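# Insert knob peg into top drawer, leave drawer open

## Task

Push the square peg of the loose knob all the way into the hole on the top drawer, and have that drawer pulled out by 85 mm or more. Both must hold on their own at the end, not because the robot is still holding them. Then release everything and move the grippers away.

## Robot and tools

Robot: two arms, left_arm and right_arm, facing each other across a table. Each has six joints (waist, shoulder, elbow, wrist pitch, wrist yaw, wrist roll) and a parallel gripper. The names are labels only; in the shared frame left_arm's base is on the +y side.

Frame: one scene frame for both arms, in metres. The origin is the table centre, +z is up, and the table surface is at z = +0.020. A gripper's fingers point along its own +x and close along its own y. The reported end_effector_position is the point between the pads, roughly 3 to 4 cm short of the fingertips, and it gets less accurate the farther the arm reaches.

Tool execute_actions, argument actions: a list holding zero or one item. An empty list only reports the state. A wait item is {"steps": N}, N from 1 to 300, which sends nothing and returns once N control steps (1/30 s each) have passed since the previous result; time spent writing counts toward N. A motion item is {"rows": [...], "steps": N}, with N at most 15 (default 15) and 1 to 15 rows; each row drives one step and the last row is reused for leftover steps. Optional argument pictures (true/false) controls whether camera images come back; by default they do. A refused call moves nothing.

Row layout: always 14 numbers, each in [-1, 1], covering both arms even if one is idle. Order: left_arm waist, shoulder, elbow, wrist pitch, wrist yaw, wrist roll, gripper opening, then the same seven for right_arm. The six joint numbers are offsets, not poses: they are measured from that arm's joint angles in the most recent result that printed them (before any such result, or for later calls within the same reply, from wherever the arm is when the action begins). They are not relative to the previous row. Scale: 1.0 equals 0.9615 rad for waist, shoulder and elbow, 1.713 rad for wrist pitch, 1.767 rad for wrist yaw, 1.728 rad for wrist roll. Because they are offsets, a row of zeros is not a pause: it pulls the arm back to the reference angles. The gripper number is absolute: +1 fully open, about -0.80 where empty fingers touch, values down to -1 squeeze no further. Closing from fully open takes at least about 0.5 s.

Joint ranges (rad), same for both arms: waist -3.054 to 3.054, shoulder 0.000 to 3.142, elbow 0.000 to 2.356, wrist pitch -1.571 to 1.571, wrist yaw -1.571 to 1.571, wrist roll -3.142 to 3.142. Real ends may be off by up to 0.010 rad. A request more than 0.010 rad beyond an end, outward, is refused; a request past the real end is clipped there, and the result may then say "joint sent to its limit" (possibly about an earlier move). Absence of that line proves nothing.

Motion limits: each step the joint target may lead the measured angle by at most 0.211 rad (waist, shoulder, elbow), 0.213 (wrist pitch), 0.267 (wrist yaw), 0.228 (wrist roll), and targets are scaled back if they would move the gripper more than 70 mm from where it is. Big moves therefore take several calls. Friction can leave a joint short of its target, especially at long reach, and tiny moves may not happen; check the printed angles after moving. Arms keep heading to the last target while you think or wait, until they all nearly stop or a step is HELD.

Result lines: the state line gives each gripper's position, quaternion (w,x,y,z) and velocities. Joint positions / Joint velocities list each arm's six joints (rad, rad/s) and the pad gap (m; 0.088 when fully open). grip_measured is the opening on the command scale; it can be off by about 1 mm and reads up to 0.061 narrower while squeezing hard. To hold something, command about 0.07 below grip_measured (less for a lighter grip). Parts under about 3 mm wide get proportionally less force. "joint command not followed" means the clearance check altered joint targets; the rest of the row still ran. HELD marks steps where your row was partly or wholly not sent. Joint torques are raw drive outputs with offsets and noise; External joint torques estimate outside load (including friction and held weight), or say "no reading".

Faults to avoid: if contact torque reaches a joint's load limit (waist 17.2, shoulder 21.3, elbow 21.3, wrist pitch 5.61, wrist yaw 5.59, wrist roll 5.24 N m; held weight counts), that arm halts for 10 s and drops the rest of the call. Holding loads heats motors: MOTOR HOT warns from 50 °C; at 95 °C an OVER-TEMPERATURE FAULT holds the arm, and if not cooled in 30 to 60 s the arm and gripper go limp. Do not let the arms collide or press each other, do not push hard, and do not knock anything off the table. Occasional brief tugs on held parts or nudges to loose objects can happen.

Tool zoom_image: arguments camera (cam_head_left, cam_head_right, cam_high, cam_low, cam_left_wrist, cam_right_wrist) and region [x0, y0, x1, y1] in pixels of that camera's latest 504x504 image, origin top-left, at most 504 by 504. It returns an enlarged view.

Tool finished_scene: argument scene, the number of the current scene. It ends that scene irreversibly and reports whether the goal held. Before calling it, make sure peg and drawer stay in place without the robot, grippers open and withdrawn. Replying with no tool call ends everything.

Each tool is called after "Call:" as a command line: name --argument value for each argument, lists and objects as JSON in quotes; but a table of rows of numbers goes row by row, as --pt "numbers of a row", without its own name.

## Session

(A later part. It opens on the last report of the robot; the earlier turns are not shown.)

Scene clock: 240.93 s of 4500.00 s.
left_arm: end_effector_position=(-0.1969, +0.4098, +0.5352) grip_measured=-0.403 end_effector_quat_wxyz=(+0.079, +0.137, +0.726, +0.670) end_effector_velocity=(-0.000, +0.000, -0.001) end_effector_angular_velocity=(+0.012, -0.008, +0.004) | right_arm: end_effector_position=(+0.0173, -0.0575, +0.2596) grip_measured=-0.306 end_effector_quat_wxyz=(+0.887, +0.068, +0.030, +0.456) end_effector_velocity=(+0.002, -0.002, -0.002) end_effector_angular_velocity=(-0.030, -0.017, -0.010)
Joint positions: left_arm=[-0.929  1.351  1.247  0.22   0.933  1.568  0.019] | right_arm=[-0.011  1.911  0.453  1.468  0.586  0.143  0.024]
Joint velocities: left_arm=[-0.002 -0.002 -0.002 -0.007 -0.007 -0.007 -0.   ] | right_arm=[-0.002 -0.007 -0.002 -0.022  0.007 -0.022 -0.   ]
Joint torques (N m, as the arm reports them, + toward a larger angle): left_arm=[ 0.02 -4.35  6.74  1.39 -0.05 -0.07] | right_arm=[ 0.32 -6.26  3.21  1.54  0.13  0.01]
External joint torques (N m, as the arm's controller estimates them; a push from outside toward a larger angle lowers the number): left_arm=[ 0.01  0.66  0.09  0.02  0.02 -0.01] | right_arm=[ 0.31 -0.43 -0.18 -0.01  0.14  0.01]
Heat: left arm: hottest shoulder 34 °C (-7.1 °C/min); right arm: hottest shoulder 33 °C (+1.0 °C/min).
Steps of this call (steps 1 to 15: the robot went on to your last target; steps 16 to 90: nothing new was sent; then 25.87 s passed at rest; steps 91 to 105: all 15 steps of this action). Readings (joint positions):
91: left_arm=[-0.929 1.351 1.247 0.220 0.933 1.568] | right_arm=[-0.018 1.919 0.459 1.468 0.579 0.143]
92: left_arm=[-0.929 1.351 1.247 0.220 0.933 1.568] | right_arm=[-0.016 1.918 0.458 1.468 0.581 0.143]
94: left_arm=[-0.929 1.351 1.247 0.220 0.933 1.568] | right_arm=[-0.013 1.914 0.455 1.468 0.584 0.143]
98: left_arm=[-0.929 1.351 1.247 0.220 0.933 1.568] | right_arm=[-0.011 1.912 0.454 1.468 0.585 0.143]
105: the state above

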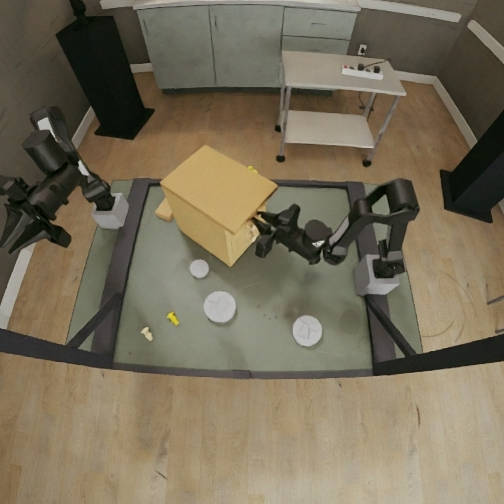

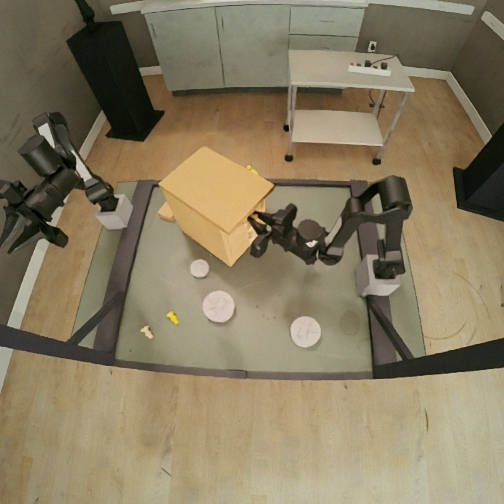

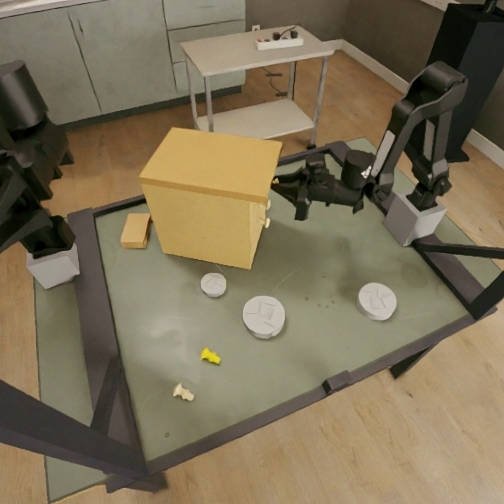

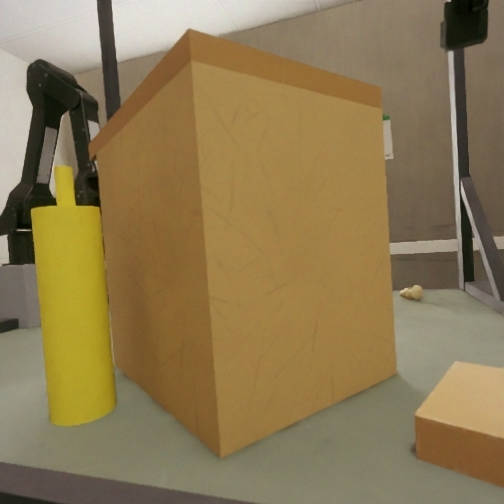

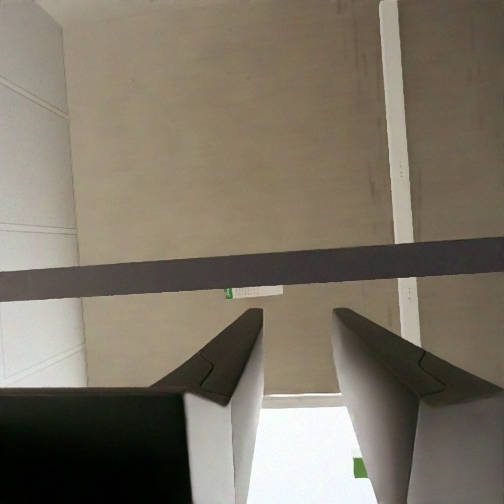

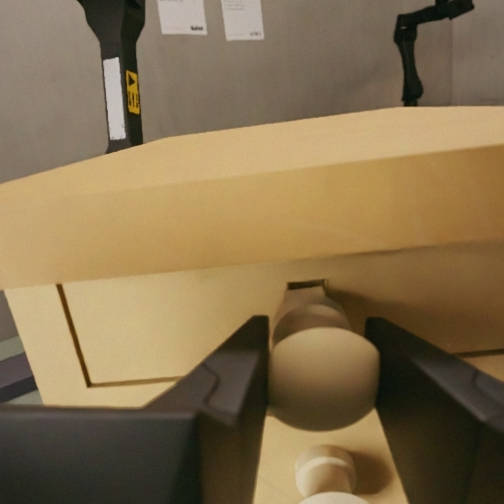

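Call:
execute_actions --actions '[{"rows":[[0,0,0,0,0,0,-0.4,-0.008,0,0.016,0,0,0,-0.45]],"steps":15}]'

Call:
zoom_image --camera "cam_right_wrist" --region '[250,230,370,330]'

Scene clock: 246.33 s of 4500.00 s.
left_arm: end_effector_position=(-0.1969, +0.4098, +0.5352) grip_measured=-0.403 end_effector_quat_wxyz=(+0.079, +0.137, +0.726, +0.670) end_effector_velocity=(+0.001, +0.000, -0.001) end_effector_angular_velocity=(+0.011, -0.009, -0.005) | right_arm: end_effector_position=(+0.0189, -0.0565, +0.2614) grip_measured=-0.306 end_effector_quat_wxyz=(+0.888, +0.071, +0.029, +0.454) end_effector_velocity=(+0.000, -0.000, +0.001) end_effector_angular_velocity=(-0.015, -0.018, +0.005)
Joint positions: left_arm=[-0.929  1.351  1.247  0.22   0.933  1.568  0.019] | right_arm=[-0.015  1.911  0.46   1.468  0.586  0.143  0.024]
Joint velocities: left_arm=[ 0.002 -0.002 -0.002 -0.007  0.007 -0.007 -0.   ] | right_arm=[-0.002 -0.007 -0.002 -0.007 -0.007 -0.022 -0.   ]
Joint torques (N m, as the arm reports them, + toward a larger angle): left_arm=[ 0.04 -4.47  6.66  1.38 -0.09 -0.07] | right_arm=[-0.31 -5.04  4.92  1.34  0.    0.01]
External joint torques (N m, as the arm's controller estimates them; a push from outside toward a larger angle lowers the number): left_arm=[ 0.02  0.53  0.02  0.02 -0.02 -0.01] | right_arm=[-0.35  0.81  1.49 -0.21  0.01  0.01]
Heat: left arm: hottest shoulder 34 °C (-6.0 °C/min); right arm: hottest shoulder 33 °C (+1.0 °C/min).
Steps of this call (steps 1 to 15: the robot went on to your last target; steps 16 to 90: nothing new was sent; then 1.90 s passed at rest; steps 91 to 105: all 15 steps of this action). Readings (joint positions):
91: left_arm=[-0.929 1.351 1.247 0.220 0.933 1.568] | right_arm=[-0.011 1.911 0.453 1.468 0.586 0.143]
92: left_arm=[-0.929 1.351 1.247 0.220 0.933 1.568] | right_arm=[-0.011 1.911 0.454 1.468 0.586 0.143]
94: left_arm=[-0.929 1.351 1.247 0.220 0.933 1.568] | right_arm=[-0.013 1.911 0.456 1.468 0.586 0.143]
98: left_arm=[-0.929 1.351 1.247 0.220 0.933 1.568] | right_arm=[-0.015 1.911 0.459 1.468 0.586 0.143]
105: the state above

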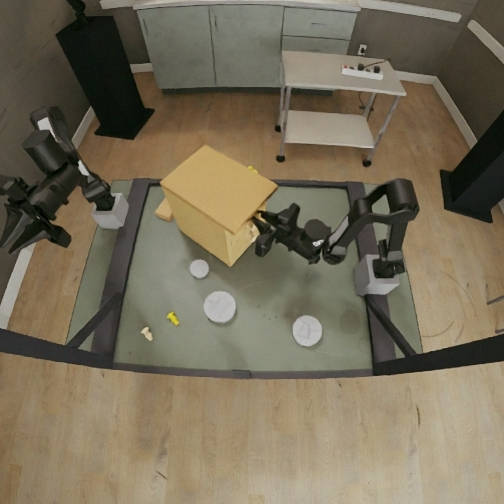

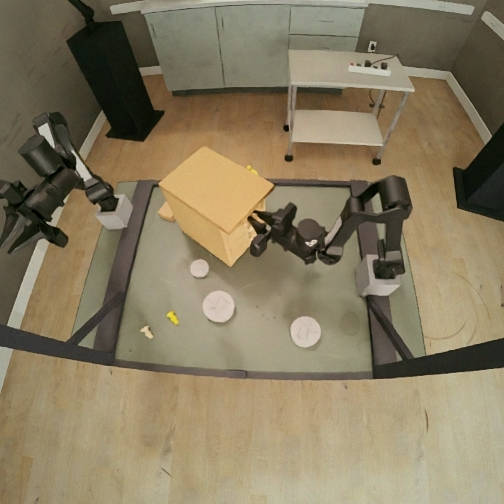

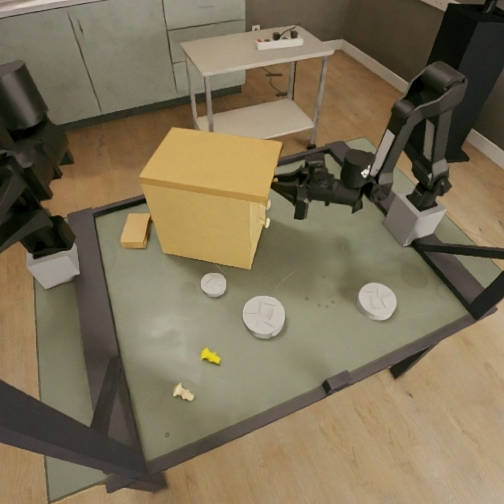

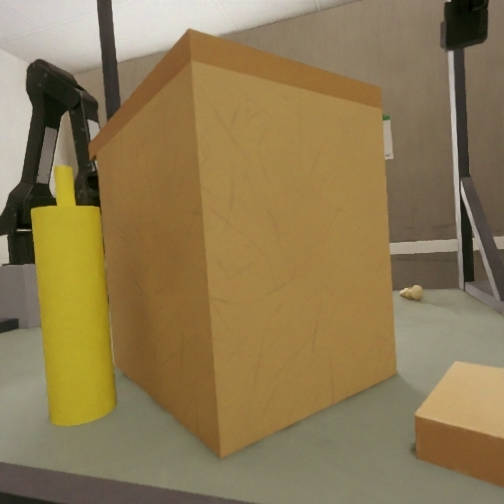

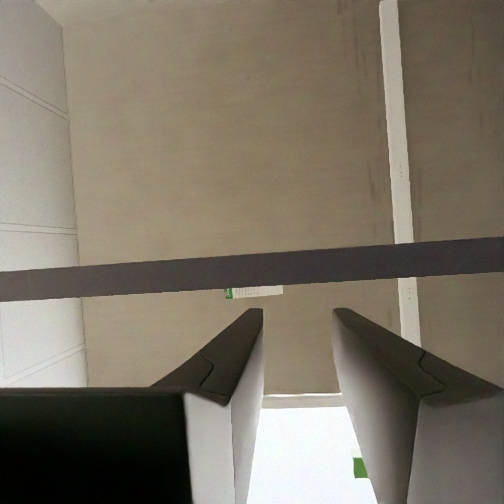

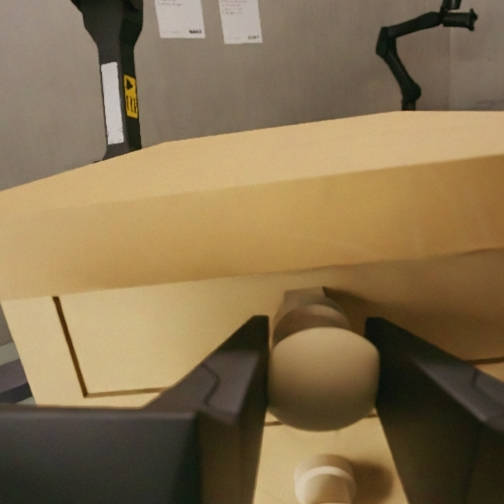

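Region (250, 230, 370, 330) of cam_right_wrist's 504x504 image, scaled by 4.200, with more detail than that image has.

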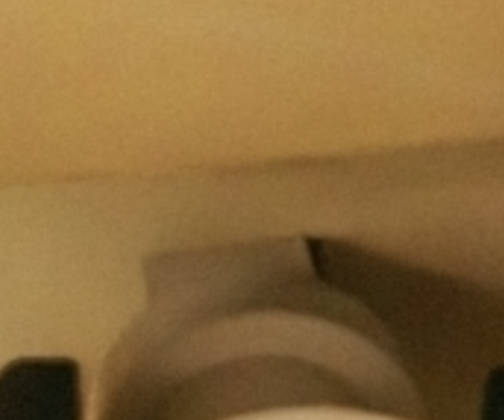

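Too high by about 1.5 mm.

Call:
execute_actions --actions '[{"rows":[[0,0,0,0,0,0,-0.4,0,0,0,-0.0055,0,0,-0.45]],"steps":15}]'

Call:
zoom_image --camera "cam_right_wrist" --region '[250,230,370,330]'

Scene clock: 251.10 s of 4500.00 s.
left_arm: end_effector_position=(-0.1969, +0.4098, +0.5352) grip_measured=-0.403 end_effector_quat_wxyz=(+0.079, +0.137, +0.726, +0.670) end_effector_velocity=(-0.001, -0.002, -0.003) end_effector_angular_velocity=(+0.022, -0.019, +0.019) | right_arm: end_effector_position=(+0.0189, -0.0564, +0.2599) grip_measured=-0.306 end_effector_quat_wxyz=(+0.888, +0.068, +0.030, +0.454) end_effector_velocity=(+0.000, -0.000, -0.003) end_effector_angular_velocity=(-0.016, -0.006, +0.005)
Joint positions: left_arm=[-0.929  1.351  1.247  0.22   0.933  1.568  0.019] | right_arm=[-0.015  1.911  0.46   1.46   0.586  0.143  0.024]
Joint velocities: left_arm=[-0.002 -0.002 -0.002 -0.022 -0.022 -0.007  0.   ] | right_arm=[-0.002  0.002 -0.002 -0.007 -0.007 -0.007 -0.   ]
Joint torques (N m, as the arm reports them, + toward a larger angle): left_arm=[ 0.05 -4.27  6.55  1.39 -0.06 -0.07] | right_arm=[ 0.01 -5.04  3.82  1.24  0.01  0.01]
External joint torques (N m, as the arm's controller estimates them; a push from outside toward a larger angle lowers the number): left_arm=[ 0.05  0.8  -0.14  0.02  0.01 -0.01] | right_arm=[ 0.01  0.71  0.45 -0.28  0.01  0.01]
Heat: left arm: hottest shoulder 34 °C (-5.1 °C/min); right arm: hottest shoulder 33 °C (+2.0 °C/min).
Steps of this call (steps 1 to 15: the robot went on to your last target; steps 16 to 90: nothing new was sent; then 1.27 s passed at rest; steps 91 to 105: all 15 steps of this action). Readings (joint positions):
91: left_arm=[-0.929 1.351 1.247 0.220 0.933 1.568] | right_arm=[-0.015 1.911 0.460 1.468 0.586 0.143]
92: left_arm=[-0.929 1.351 1.247 0.220 0.933 1.568] | right_arm=[-0.015 1.911 0.460 1.466 0.586 0.143]
94: left_arm=[-0.929 1.351 1.247 0.220 0.933 1.568] | right_arm=[-0.015 1.911 0.460 1.463 0.586 0.143]
98: left_arm=[-0.929 1.351 1.247 0.220 0.933 1.568] | right_arm=[-0.015 1.911 0.460 1.461 0.586 0.143]
105: the state above

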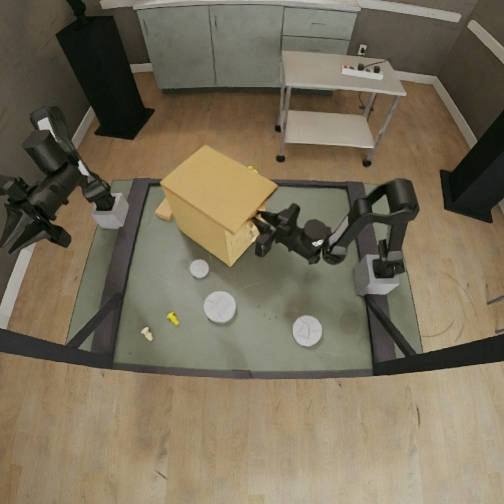

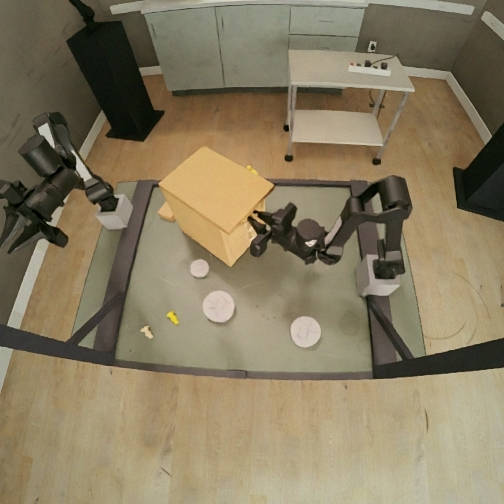

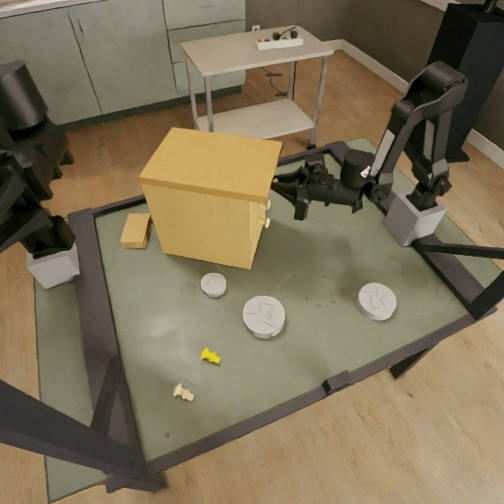

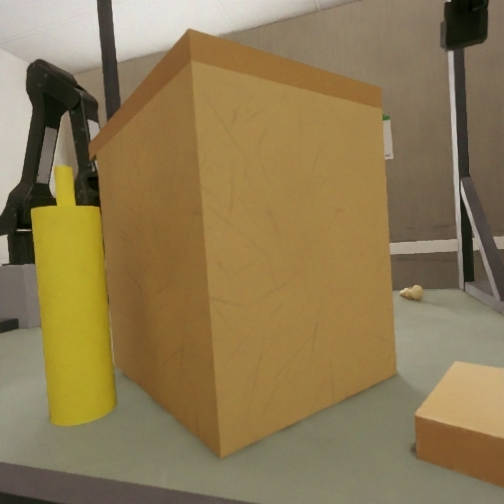

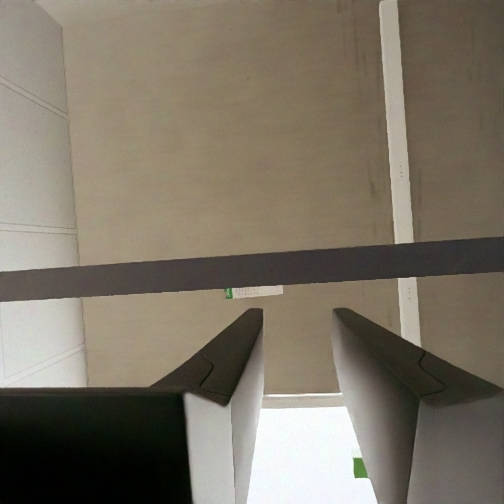

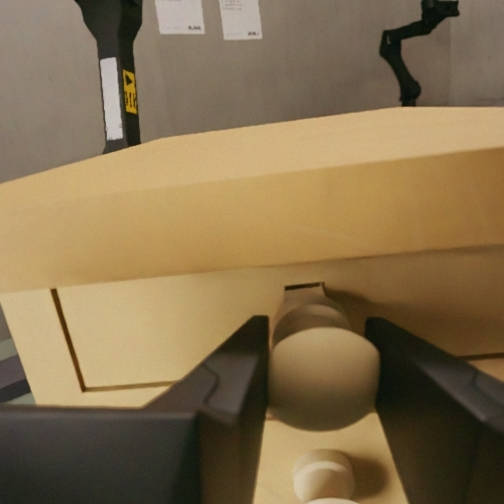

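Region (250, 230, 370, 330) of cam_right_wrist's 504x504 image, scaled by 4.200, with more detail than that image has.

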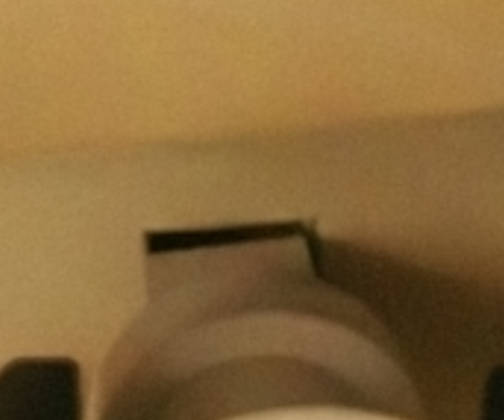

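Call:
execute_actions --actions '[{"rows":[[0,0,0,0,0,0,-0.4,-0.008,0.012,0.018,-0.003,-0.004,0.006,-0.45],[0,0,0,0,0,0,-0.4,-0.008,0.012,0.018,-0.003,-0.004,0.006,-0.45],[0,0,0,0,0,0,-0.4,-0.008,0.012,0.018,-0.003,-0.004,0.006,-0.45],[0,0,0,0,0,0,-0.4,-0.017,0.016,0.029,-0.007,-0.008,0.006,-0.45]],"steps":15}]'

Call:
zoom_image --camera "cam_right_wrist" --region '[250,230,370,330]'

Scene clock: 258.13 s of 4500.00 s.
left_arm: end_effector_position=(-0.1969, +0.4098, +0.5352) grip_measured=-0.403 end_effector_quat_wxyz=(+0.079, +0.137, +0.726, +0.670) end_effector_velocity=(-0.000, +0.000, -0.001) end_effector_angular_velocity=(+0.012, -0.008, +0.004) | right_arm: end_effector_position=(+0.0226, -0.0526, +0.2602) grip_measured=-0.306 end_effector_quat_wxyz=(+0.888, +0.070, +0.031, +0.453) end_effector_velocity=(-0.004, +0.002, -0.001) end_effector_angular_velocity=(-0.012, -0.006, +0.024)
Joint positions: left_arm=[-0.929  1.351  1.247  0.22   0.933  1.568  0.019] | right_arm=[-0.027  1.919  0.477  1.451  0.576  0.148  0.024]
Joint velocities: left_arm=[-0.002 -0.002 -0.002 -0.007 -0.007 -0.007 -0.   ] | right_arm=[ 0.002 -0.002 -0.002 -0.007 -0.022 -0.007 -0.   ]
Joint torques (N m, as the arm reports them, + toward a larger angle): left_arm=[-0.03 -4.32  7.04  1.41 -0.03 -0.1 ] | right_arm=[-0.42 -4.41  5.17  1.19 -0.16  0.17]
External joint torques (N m, as the arm's controller estimates them; a push from outside toward a larger angle lowers the number): left_arm=[-0.04  0.69  0.39  0.04  0.04 -0.04] | right_arm=[-0.45  1.56  1.68 -0.38 -0.15  0.17]
Heat: left arm: hottest shoulder 34 °C (-4.0 °C/min); right arm: hottest shoulder 33 °C (+2.0 °C/min).
Steps of this call (steps 1 to 15: the robot went on to your last target; steps 16 to 90: nothing new was sent; then 3.53 s passed at rest; steps 91 to 105: all 15 steps of this action). Readings (joint positions):
91: left_arm=[-0.929 1.351 1.247 0.220 0.933 1.568] | right_arm=[-0.015 1.911 0.460 1.460 0.586 0.143]
92: left_arm=[-0.929 1.351 1.247 0.220 0.933 1.568] | right_arm=[-0.016 1.912 0.461 1.459 0.585 0.143]
94: left_arm=[-0.929 1.351 1.247 0.220 0.933 1.568] | right_arm=[-0.018 1.915 0.466 1.457 0.583 0.145]
98: left_arm=[-0.929 1.351 1.247 0.220 0.933 1.568] | right_arm=[-0.026 1.918 0.476 1.452 0.577 0.148]
105: the state above

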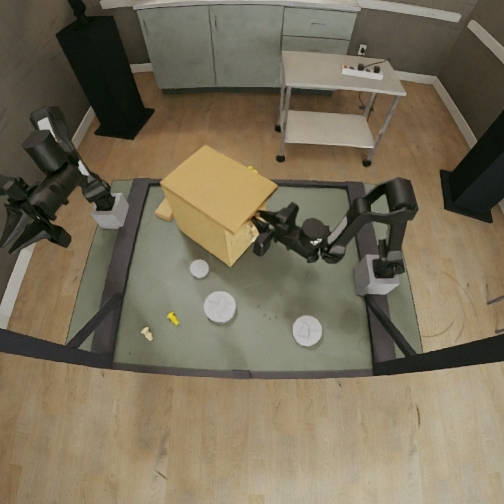

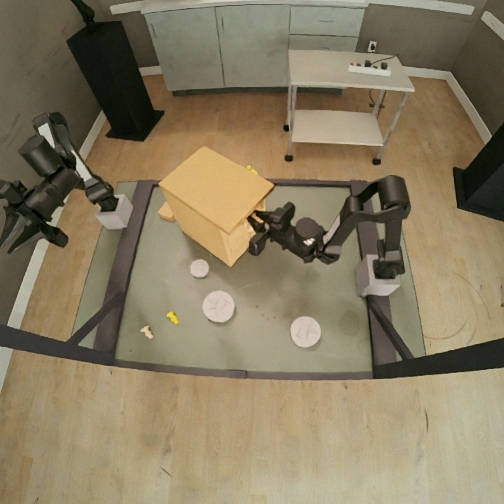

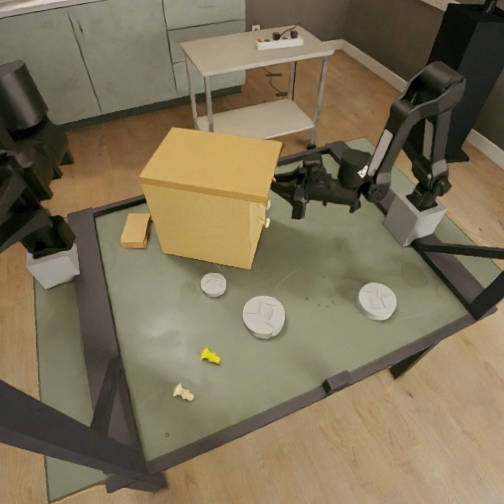

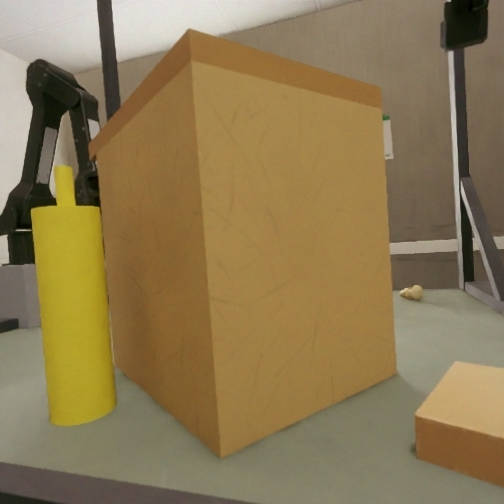

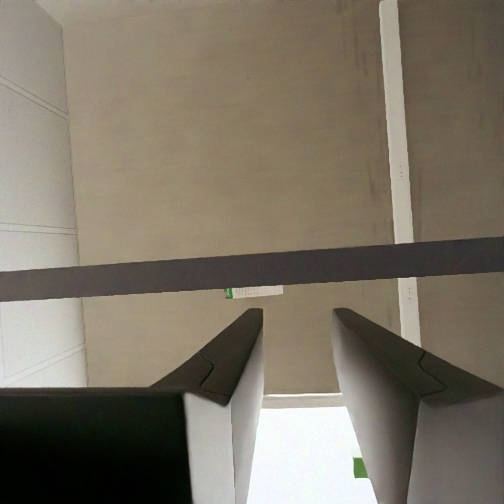

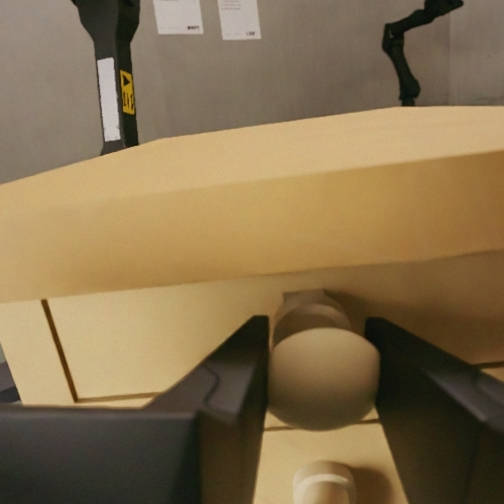

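Region (250, 230, 370, 330) of cam_right_wrist's 504x504 image, scaled by 4.200, with more detail than that image has.

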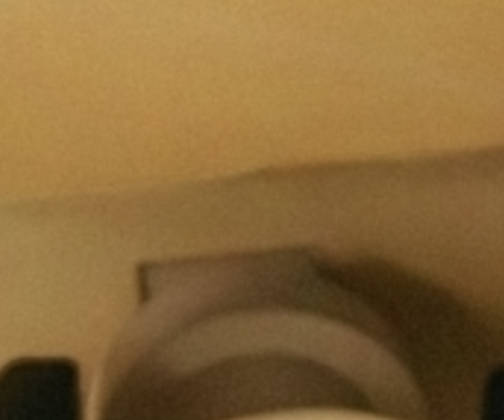

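Entering.

Call:
execute_actions --actions '[{"rows":[[0,0,0,0,0,0,-0.4,-0.018,0.023,0.039,-0.008,-0.011,0,-0.45]],"steps":15}]' --pictures false

Call:
execute_actions --actions '[{"rows":[[0,0,0,0,0,0,-0.4,-0.03,0.028,0.055,-0.008,-0.012,0,-0.45]],"steps":15}]'

Call:
zoom_image --camera "cam_right_wrist" --region '[250,230,370,330]'

Scene clock: 264.80 s of 4500.00 s.
left_arm: end_effector_position=(-0.1969, +0.4098, +0.5352) grip_measured=-0.403 end_effector_quat_wxyz=(+0.079, +0.137, +0.726, +0.670) end_effector_velocity=(-0.000, +0.000, -0.001) end_effector_angular_velocity=(+0.026, -0.012, +0.003) | right_arm: end_effector_position=(+0.0259, -0.0475, +0.2600) grip_measured=-0.306 end_effector_quat_wxyz=(+0.888, +0.070, +0.031, +0.453) end_effector_velocity=(+0.000, +0.001, -0.001) end_effector_angular_velocity=(-0.012, -0.006, +0.015)
Joint positions: left_arm=[-0.929  1.351  1.247  0.22   0.933  1.568  0.019] | right_arm=[-0.038  1.931  0.499  1.442  0.564  0.148  0.024]
Joint velocities: left_arm=[-0.002 -0.002 -0.002 -0.007 -0.007 -0.022 -0.   ] | right_arm=[-0.007 -0.002 -0.002 -0.007 -0.022 -0.007 -0.   ]
Joint torques (N m, as the arm reports them, + toward a larger angle): left_arm=[ 0.04 -4.25  6.89  1.41 -0.02 -0.08] | right_arm=[-0.54 -4.29  5.86  1.05 -0.32  0.01]
External joint torques (N m, as the arm's controller estimates them; a push from outside toward a larger angle lowers the number): left_arm=[ 0.04  0.69  0.3   0.06  0.05 -0.02] | right_arm=[-0.52  1.78  2.36 -0.5  -0.32  0.01]
Heat: left arm: hottest shoulder 34 °C (-3.0 °C/min); right arm: hottest shoulder 33 °C (+2.0 °C/min).
Steps of this call (steps 1 to 15: the robot went on to your last target; steps 16 to 90: nothing new was sent; then 3.17 s passed at rest; steps 91 to 105: all 15 steps of this action). Readings (joint positions):
91: left_arm=[-0.929 1.351 1.247 0.220 0.933 1.568] | right_arm=[-0.028 1.921 0.480 1.450 0.574 0.148]
92: left_arm=[-0.929 1.351 1.247 0.220 0.933 1.568] | right_arm=[-0.032 1.924 0.486 1.447 0.571 0.148]
94: left_arm=[-0.929 1.351 1.247 0.220 0.933 1.568] | right_arm=[-0.037 1.930 0.496 1.444 0.566 0.148]
98: left_arm=[-0.929 1.351 1.247 0.220 0.933 1.568] | right_arm=[-0.038 1.931 0.498 1.442 0.564 0.148]
105: the state above

Scene clock: 265.30 s of 4500.00 s.
left_arm: end_effector_position=(-0.1969, +0.4098, +0.5352) grip_measured=-0.403 end_effector_quat_wxyz=(+0.079, +0.137, +0.726, +0.670) end_effector_velocity=(+0.000, -0.001, +0.001) end_effector_angular_velocity=(+0.010, -0.003, +0.019) | right_arm: end_effector_position=(+0.0284, -0.0437, +0.2606) grip_measured=-0.306 end_effector_quat_wxyz=(+0.888, +0.071, +0.030, +0.454) end_effector_velocity=(+0.002, -0.002, -0.002) end_effector_angular_velocity=(-0.013, +0.007, -0.010)
Joint positions: left_arm=[-0.929  1.351  1.247  0.22   0.933  1.568  0.019] | right_arm=[-0.046  1.94   0.515  1.438  0.555  0.148  0.024]
Joint velocities: left_arm=[-0.002 -0.007 -0.002 -0.007 -0.022 -0.007  0.   ] | right_arm=[-0.002 -0.007 -0.002 -0.022  0.007  0.007 -0.   ]
Joint torques (N m, as the arm reports them, + toward a larger angle): left_arm=[ 0.04 -4.17  6.66  1.42 -0.07 -0.08] | right_arm=[-1.97 -3.55  8.46  0.69 -0.54  0.01]
External joint torques (N m, as the arm's controller estimates them; a push from outside toward a larger angle lowers the number): left_arm=[ 0.05  0.93 -0.06  0.04  0.   -0.02] | right_arm=[-1.99  2.62  4.91 -0.86 -0.54  0.01]
Heat: left arm: hottest shoulder 34 °C (-3.0 °C/min); right arm: hottest shoulder 33 °C (+2.0 °C/min).
Steps of this call (steps 1 to 15: all 15 steps of this action). Readings (joint positions):
1: left_arm=[-0.929 1.351 1.247 0.220 0.933 1.568] | right_arm=[-0.040 1.934 0.503 1.441 0.561 0.148]
2: left_arm=[-0.929 1.351 1.247 0.220 0.933 1.568] | right_arm=[-0.045 1.938 0.511 1.438 0.557 0.148]
4: left_arm=[-0.929 1.351 1.247 0.220 0.933 1.568] | right_arm=[-0.046 1.940 0.515 1.438 0.556 0.148]
8: left_arm=[-0.929 1.351 1.247 0.220 0.933 1.568] | right_arm=[-0.046 1.940 0.515 1.438 0.555 0.148]
15: the state above

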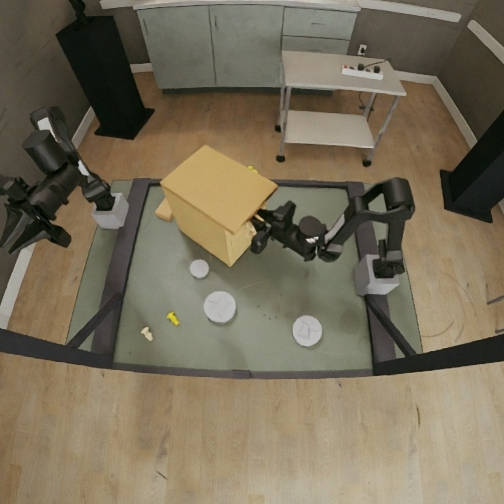

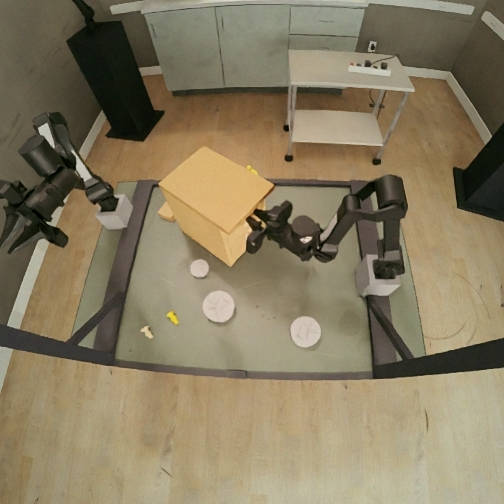

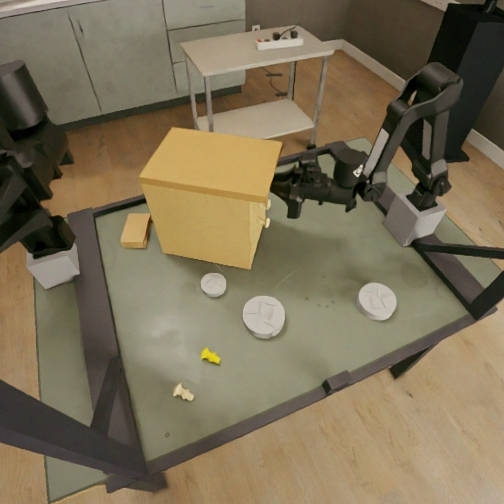

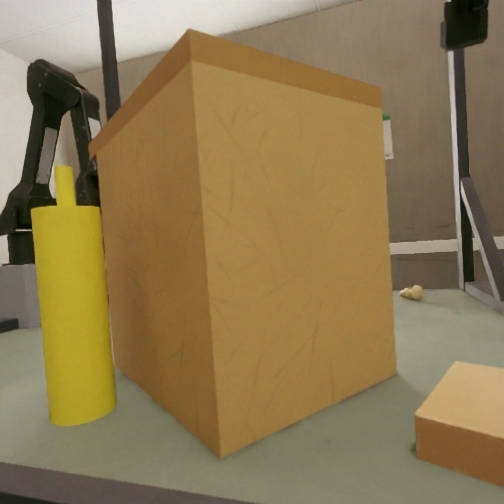

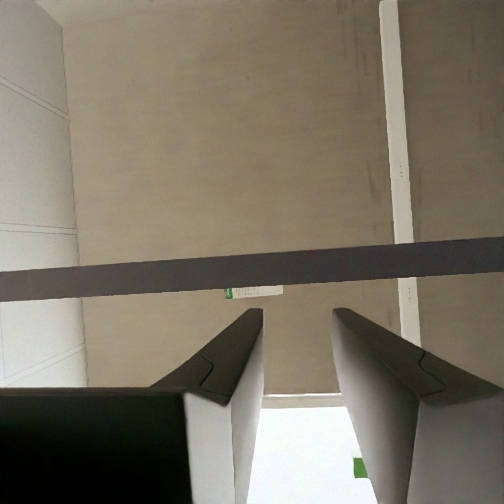

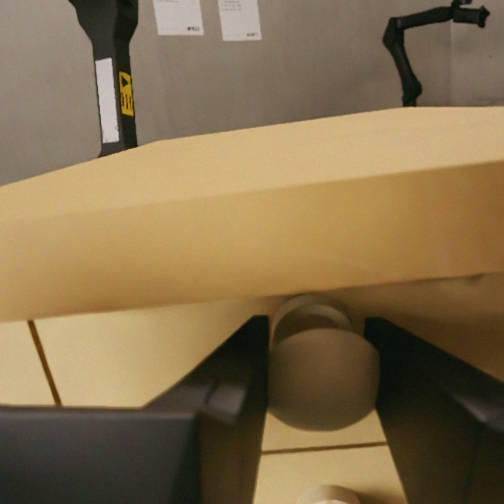

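Region (250, 230, 370, 330) of cam_right_wrist's 504x504 image, scaled by 4.200, with more detail than that image has.

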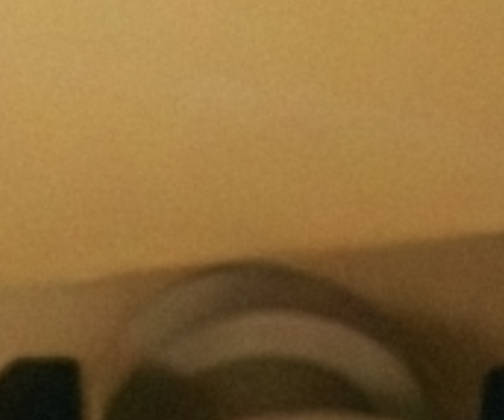

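Call:
execute_actions --actions '[{"rows":[[0,0,0,0,0,0,-0.4,0,0,0,0,0,0,-0.45],[0,0,0,0,0,0,-0.4,0.02,-0.025,-0.035,0.009,0.01,0,-0.45],[0,0,0,0,0,0,-0.4,0.02,-0.025,-0.035,0.009,0.01,0,-0.45],[0,0,0,0,0,0,-0.4,0.035,-0.038,-0.062,0.016,0.018,0,-0.45],[0,0,0,0,0,0,-0.4,0.035,-0.038,-0.062,0.016,0.018,0,-0.45],[0,0,0,0,0,0,-0.4,0.051,-0.051,-0.088,0.023,0.027,0,-0.45],[0,0,0,0,0,0,-0.4,0.051,-0.051,-0.088,0.023,0.027,0,-0.45],[0,0,0,0,0,0,-0.4,0.068,-0.064,-0.115,0.03,0.036,0,-0.45]],"steps":15}]'

Scene clock: 282.67 s of 4500.00 s.
left_arm: end_effector_position=(-0.1969, +0.4098, +0.5352) grip_measured=-0.403 end_effector_quat_wxyz=(+0.079, +0.137, +0.726, +0.670) end_effector_velocity=(+0.000, +0.002, -0.006) end_effector_angular_velocity=(+0.008, -0.020, -0.009) | right_arm: end_effector_position=(+0.0120, -0.0672, +0.2598) grip_measured=-0.306 end_effector_quat_wxyz=(+0.888, +0.070, +0.031, +0.453) end_effector_velocity=(+0.002, -0.007, -0.000) end_effector_angular_velocity=(-0.007, -0.006, -0.020)
Joint positions: left_arm=[-0.929  1.351  1.247  0.22   0.933  1.568  0.019] | right_arm=[0.012 1.89  0.415 1.485 0.614 0.148 0.024]
Joint velocities: left_arm=[-0.002 -0.002 -0.007 -0.022  0.007  0.007 -0.   ] | right_arm=[ 0.002 -0.012 -0.022  0.007  0.022 -0.007 -0.   ]
Joint torques (N m, as the arm reports them, + toward a larger angle): left_arm=[ 0.04 -4.33  6.79  1.4  -0.04 -0.09] | right_arm=[ 0.58 -5.86  2.61  1.57  0.15  0.02]
External joint torques (N m, as the arm's controller estimates them; a push from outside toward a larger angle lowers the number): left_arm=[ 0.05  0.66  0.17  0.04  0.02 -0.04] | right_arm=[ 0.59 -0.32 -0.68  0.04  0.15  0.02]
Heat: left arm: hottest elbow 34 °C (-1.0 °C/min); right arm: hottest shoulder 32 °C (+0.0 °C/min).
Steps of this call (steps 1 to 15: the robot went on to your last target; steps 16 to 90: nothing new was sent; then 13.87 s passed at rest; steps 91 to 105: all 15 steps of this action). Readings (joint positions):
91: left_arm=[-0.929 1.351 1.247 0.220 0.933 1.568] | right_arm=[-0.046 1.940 0.514 1.438 0.556 0.148]
92: left_arm=[-0.929 1.351 1.247 0.220 0.933 1.568] | right_arm=[-0.044 1.938 0.510 1.439 0.559 0.148]
94: left_arm=[-0.929 1.351 1.247 0.220 0.933 1.568] | right_arm=[-0.041 1.932 0.502 1.443 0.564 0.148]
98: left_arm=[-0.929 1.351 1.247 0.220 0.933 1.568] | right_arm=[-0.013 1.910 0.454 1.468 0.593 0.148]
105: the state above

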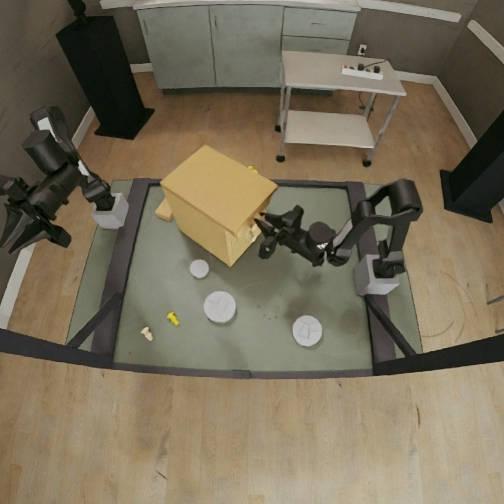

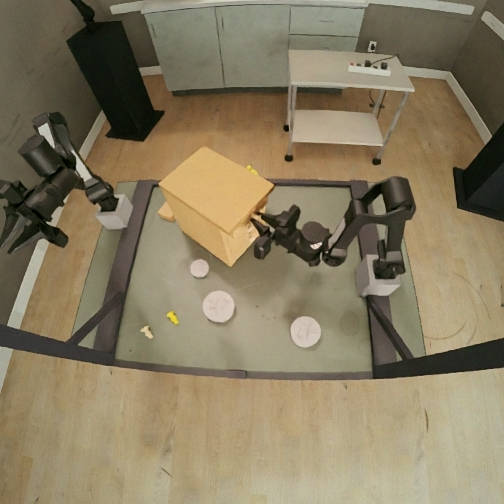

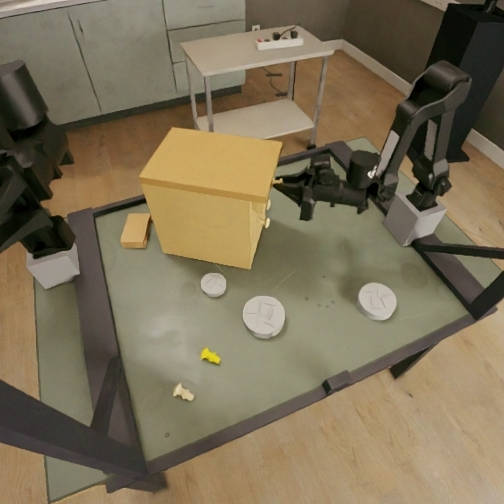

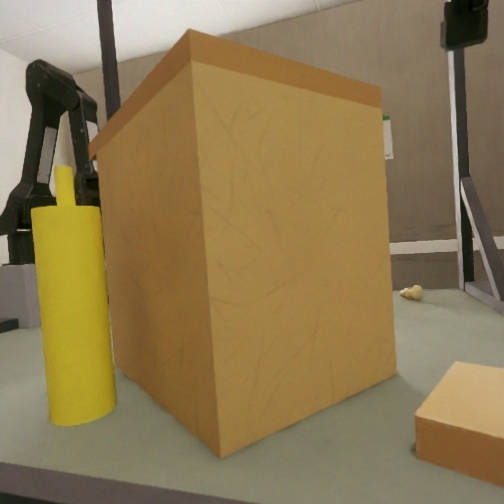

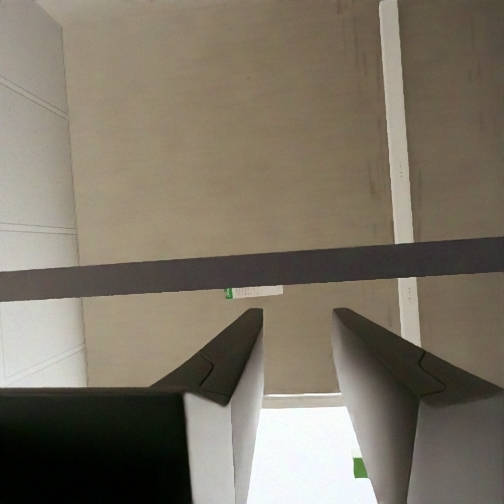

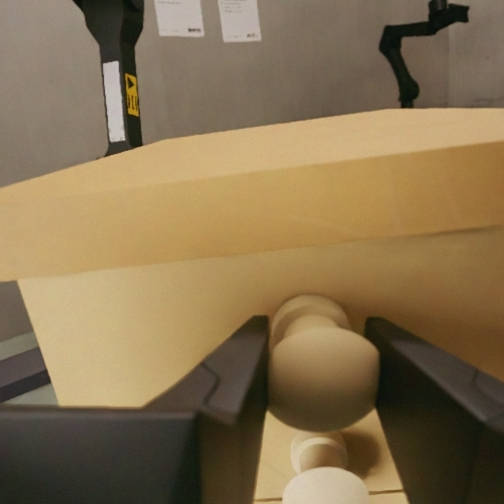

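Drawer follows.

Call:
execute_actions --actions '[{"rows":[[0,0,0,0,0,0,-0.4,0.024,-0.024,-0.034,0.009,0.012,0,-0.45],[0,0,0,0,0,0,-0.4,0.024,-0.024,-0.034,0.009,0.012,0,-0.45],[0,0,0,0,0,0,-0.4,0.043,-0.036,-0.06,0.016,0.023,0,-0.45],[0,0,0,0,0,0,-0.4,0.043,-0.036,-0.06,0.016,0.023,0,-0.45],[0,0,0,0,0,0,-0.4,0.063,-0.048,-0.085,0.023,0.034,0,-0.45],[0,0,0,0,0,0,-0.4,0.063,-0.048,-0.085,0.023,0.034,0,-0.45],[0,0,0,0,0,0,-0.4,0.084,-0.06,-0.11,0.03,0.045,0,-0.45]],"steps":15}]' --pictures false

Call:
execute_actions --actions '[{"rows":[[0,0,0,0,0,0,-0.4,0.027,-0.024,-0.032,0.007,0.014,0,-0.45],[0,0,0,0,0,0,-0.4,0.027,-0.024,-0.032,0.007,0.014,0,-0.45],[0,0,0,0,0,0,-0.4,0.05,-0.036,-0.056,0.012,0.027,0,-0.45],[0,0,0,0,0,0,-0.4,0.05,-0.036,-0.056,0.012,0.027,0,-0.45],[0,0,0,0,0,0,-0.4,0.074,-0.05,-0.08,0.017,0.04,0,-0.45],[0,0,0,0,0,0,-0.4,0.074,-0.05,-0.08,0.017,0.04,0,-0.45],[0,0,0,0,0,0,-0.4,0.098,-0.064,-0.104,0.021,0.053,0,-0.45]],"steps":15}]'

Scene clock: 297.80 s of 4500.00 s.
left_arm: end_effector_position=(-0.1969, +0.4098, +0.5352) grip_measured=-0.403 end_effector_quat_wxyz=(+0.079, +0.137, +0.726, +0.670) end_effector_velocity=(-0.000, +0.000, -0.001) end_effector_angular_velocity=(+0.026, -0.012, +0.003) | right_arm: end_effector_position=(-0.0052, -0.0914, +0.2588) grip_measured=-0.306 end_effector_quat_wxyz=(+0.888, +0.068, +0.032, +0.453) end_effector_velocity=(-0.002, -0.002, -0.002) end_effector_angular_velocity=(-0.016, -0.007, +0.010)
Joint positions: left_arm=[-0.929  1.351  1.247  0.22   0.933  1.568  0.019] | right_arm=[0.086 1.844 0.319 1.531 0.689 0.148 0.024]
Joint velocities: left_arm=[-0.002 -0.002 -0.002 -0.007 -0.007 -0.022 -0.   ] | right_arm=[ 0.002 -0.007 -0.012 -0.007 -0.007 -0.007 -0.   ]
Joint torques (N m, as the arm reports them, + toward a larger angle): left_arm=[ 0.05 -4.34  6.65  1.42 -0.09 -0.05] | right_arm=[ 0.52 -5.35  2.44  1.58  0.14  0.02]
External joint torques (N m, as the arm's controller estimates them; a push from outside toward a larger angle lowers the number): left_arm=[ 0.07  0.66  0.01  0.07 -0.02  0.01] | right_arm=[ 0.54 -0.4  -0.58  0.07  0.14  0.01]
Heat: left arm: hottest elbow 34 °C (+0.0 °C/min); right arm: hottest shoulder 33 °C (+1.0 °C/min).
Steps of this call (steps 1 to 15: the robot went on to your last target; steps 16 to 90: nothing new was sent; then 11.63 s passed at rest; steps 91 to 105: all 15 steps of this action). Readings (joint positions):
91: left_arm=[-0.929 1.351 1.247 0.220 0.933 1.568] | right_arm=[0.014 1.888 0.411 1.487 0.618 0.148]
92: left_arm=[-0.929 1.351 1.247 0.220 0.933 1.568] | right_arm=[0.018 1.886 0.406 1.490 0.623 0.148]
94: left_arm=[-0.929 1.351 1.247 0.220 0.933 1.568] | right_arm=[0.031 1.877 0.388 1.499 0.637 0.148]
98: left_arm=[-0.929 1.351 1.247 0.220 0.933 1.568] | right_arm=[0.066 1.855 0.342 1.520 0.672 0.148]
105: the state above

Scene clock: 298.30 s of 4500.00 s.
left_arm: end_effector_position=(-0.1969, +0.4098, +0.5352) grip_measured=-0.403 end_effector_quat_wxyz=(+0.079, +0.137, +0.726, +0.670) end_effector_velocity=(-0.000, -0.000, -0.003) end_effector_angular_velocity=(+0.021, -0.020, +0.004) | right_arm: end_effector_position=(-0.0217, -0.1161, +0.2579) grip_measured=-0.306 end_effector_quat_wxyz=(+0.889, +0.065, +0.034, +0.452) end_effector_velocity=(-0.003, -0.003, +0.001) end_effector_angular_velocity=(-0.002, -0.006, +0.005)
Joint positions: left_arm=[-0.929  1.351  1.247  0.22   0.933  1.568  0.019] | right_arm=[0.173 1.793 0.228 1.562 0.777 0.148 0.024]
Joint velocities: left_arm=[-0.002 -0.002 -0.002 -0.022 -0.007 -0.007  0.   ] | right_arm=[ 0.012 -0.007 -0.012  0.007  0.007 -0.007  0.   ]
Joint torques (N m, as the arm reports them, + toward a larger angle): left_arm=[ 0.15 -4.21  6.78  1.4   0.01 -0.07] | right_arm=[ 0.56 -4.72  2.22  1.54  0.17  0.01]
External joint torques (N m, as the arm's controller estimates them; a push from outside toward a larger angle lowers the number): left_arm=[ 0.15  0.84  0.1   0.03  0.08 -0.01] | right_arm=[ 0.57 -0.35 -0.58  0.07  0.16  0.01]
Heat: left arm: hottest elbow 34 °C (+0.0 °C/min); right arm: hottest shoulder 33 °C (+1.0 °C/min).
Steps of this call (steps 1 to 15: all 15 steps of this action). Readings (joint positions):
1: left_arm=[-0.929 1.351 1.247 0.220 0.933 1.568] | right_arm=[0.087 1.842 0.316 1.532 0.693 0.148]
2: left_arm=[-0.929 1.351 1.247 0.220 0.933 1.568] | right_arm=[0.092 1.840 0.312 1.534 0.698 0.148]
4: left_arm=[-0.929 1.351 1.247 0.220 0.933 1.568] | right_arm=[0.108 1.831 0.294 1.541 0.715 0.148]
8: left_arm=[-0.929 1.351 1.247 0.220 0.933 1.568] | right_arm=[0.151 1.806 0.250 1.555 0.757 0.148]
15: the state above

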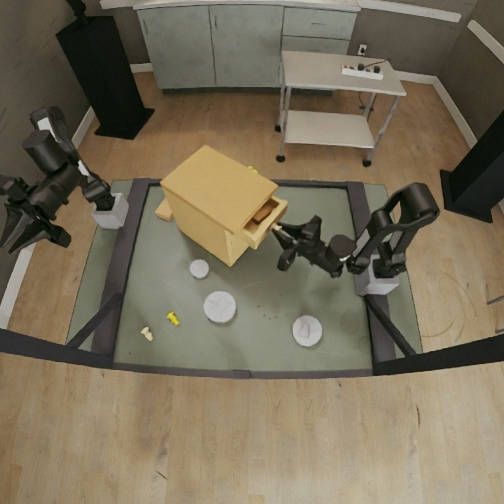

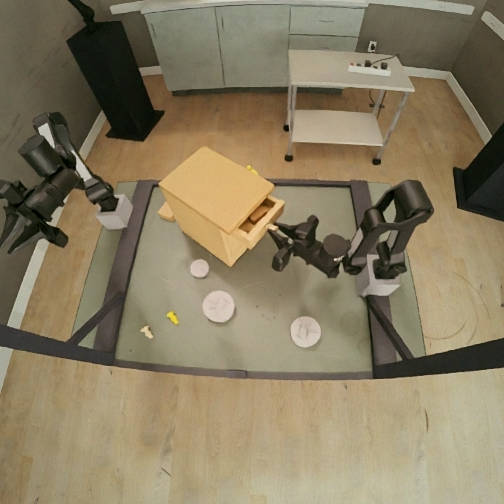

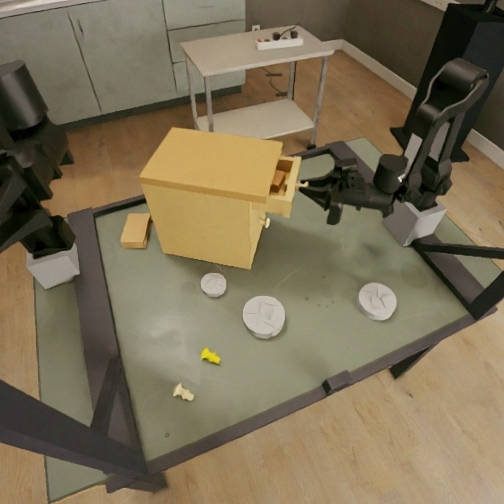

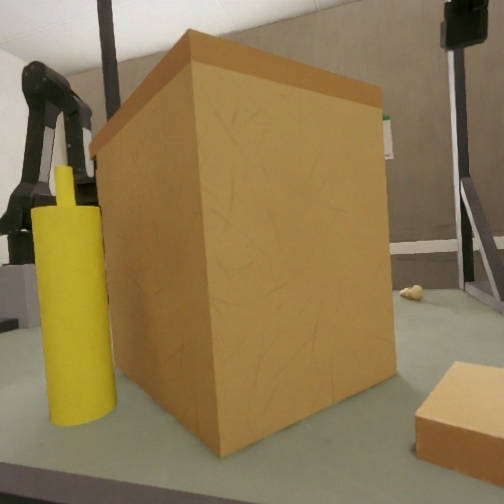

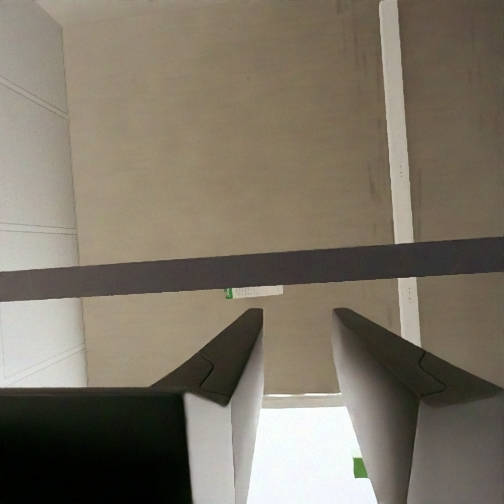

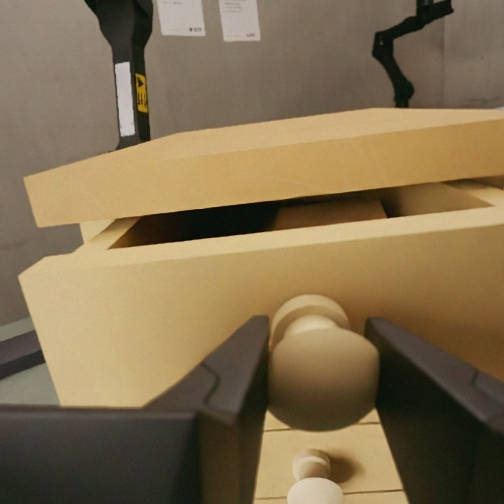

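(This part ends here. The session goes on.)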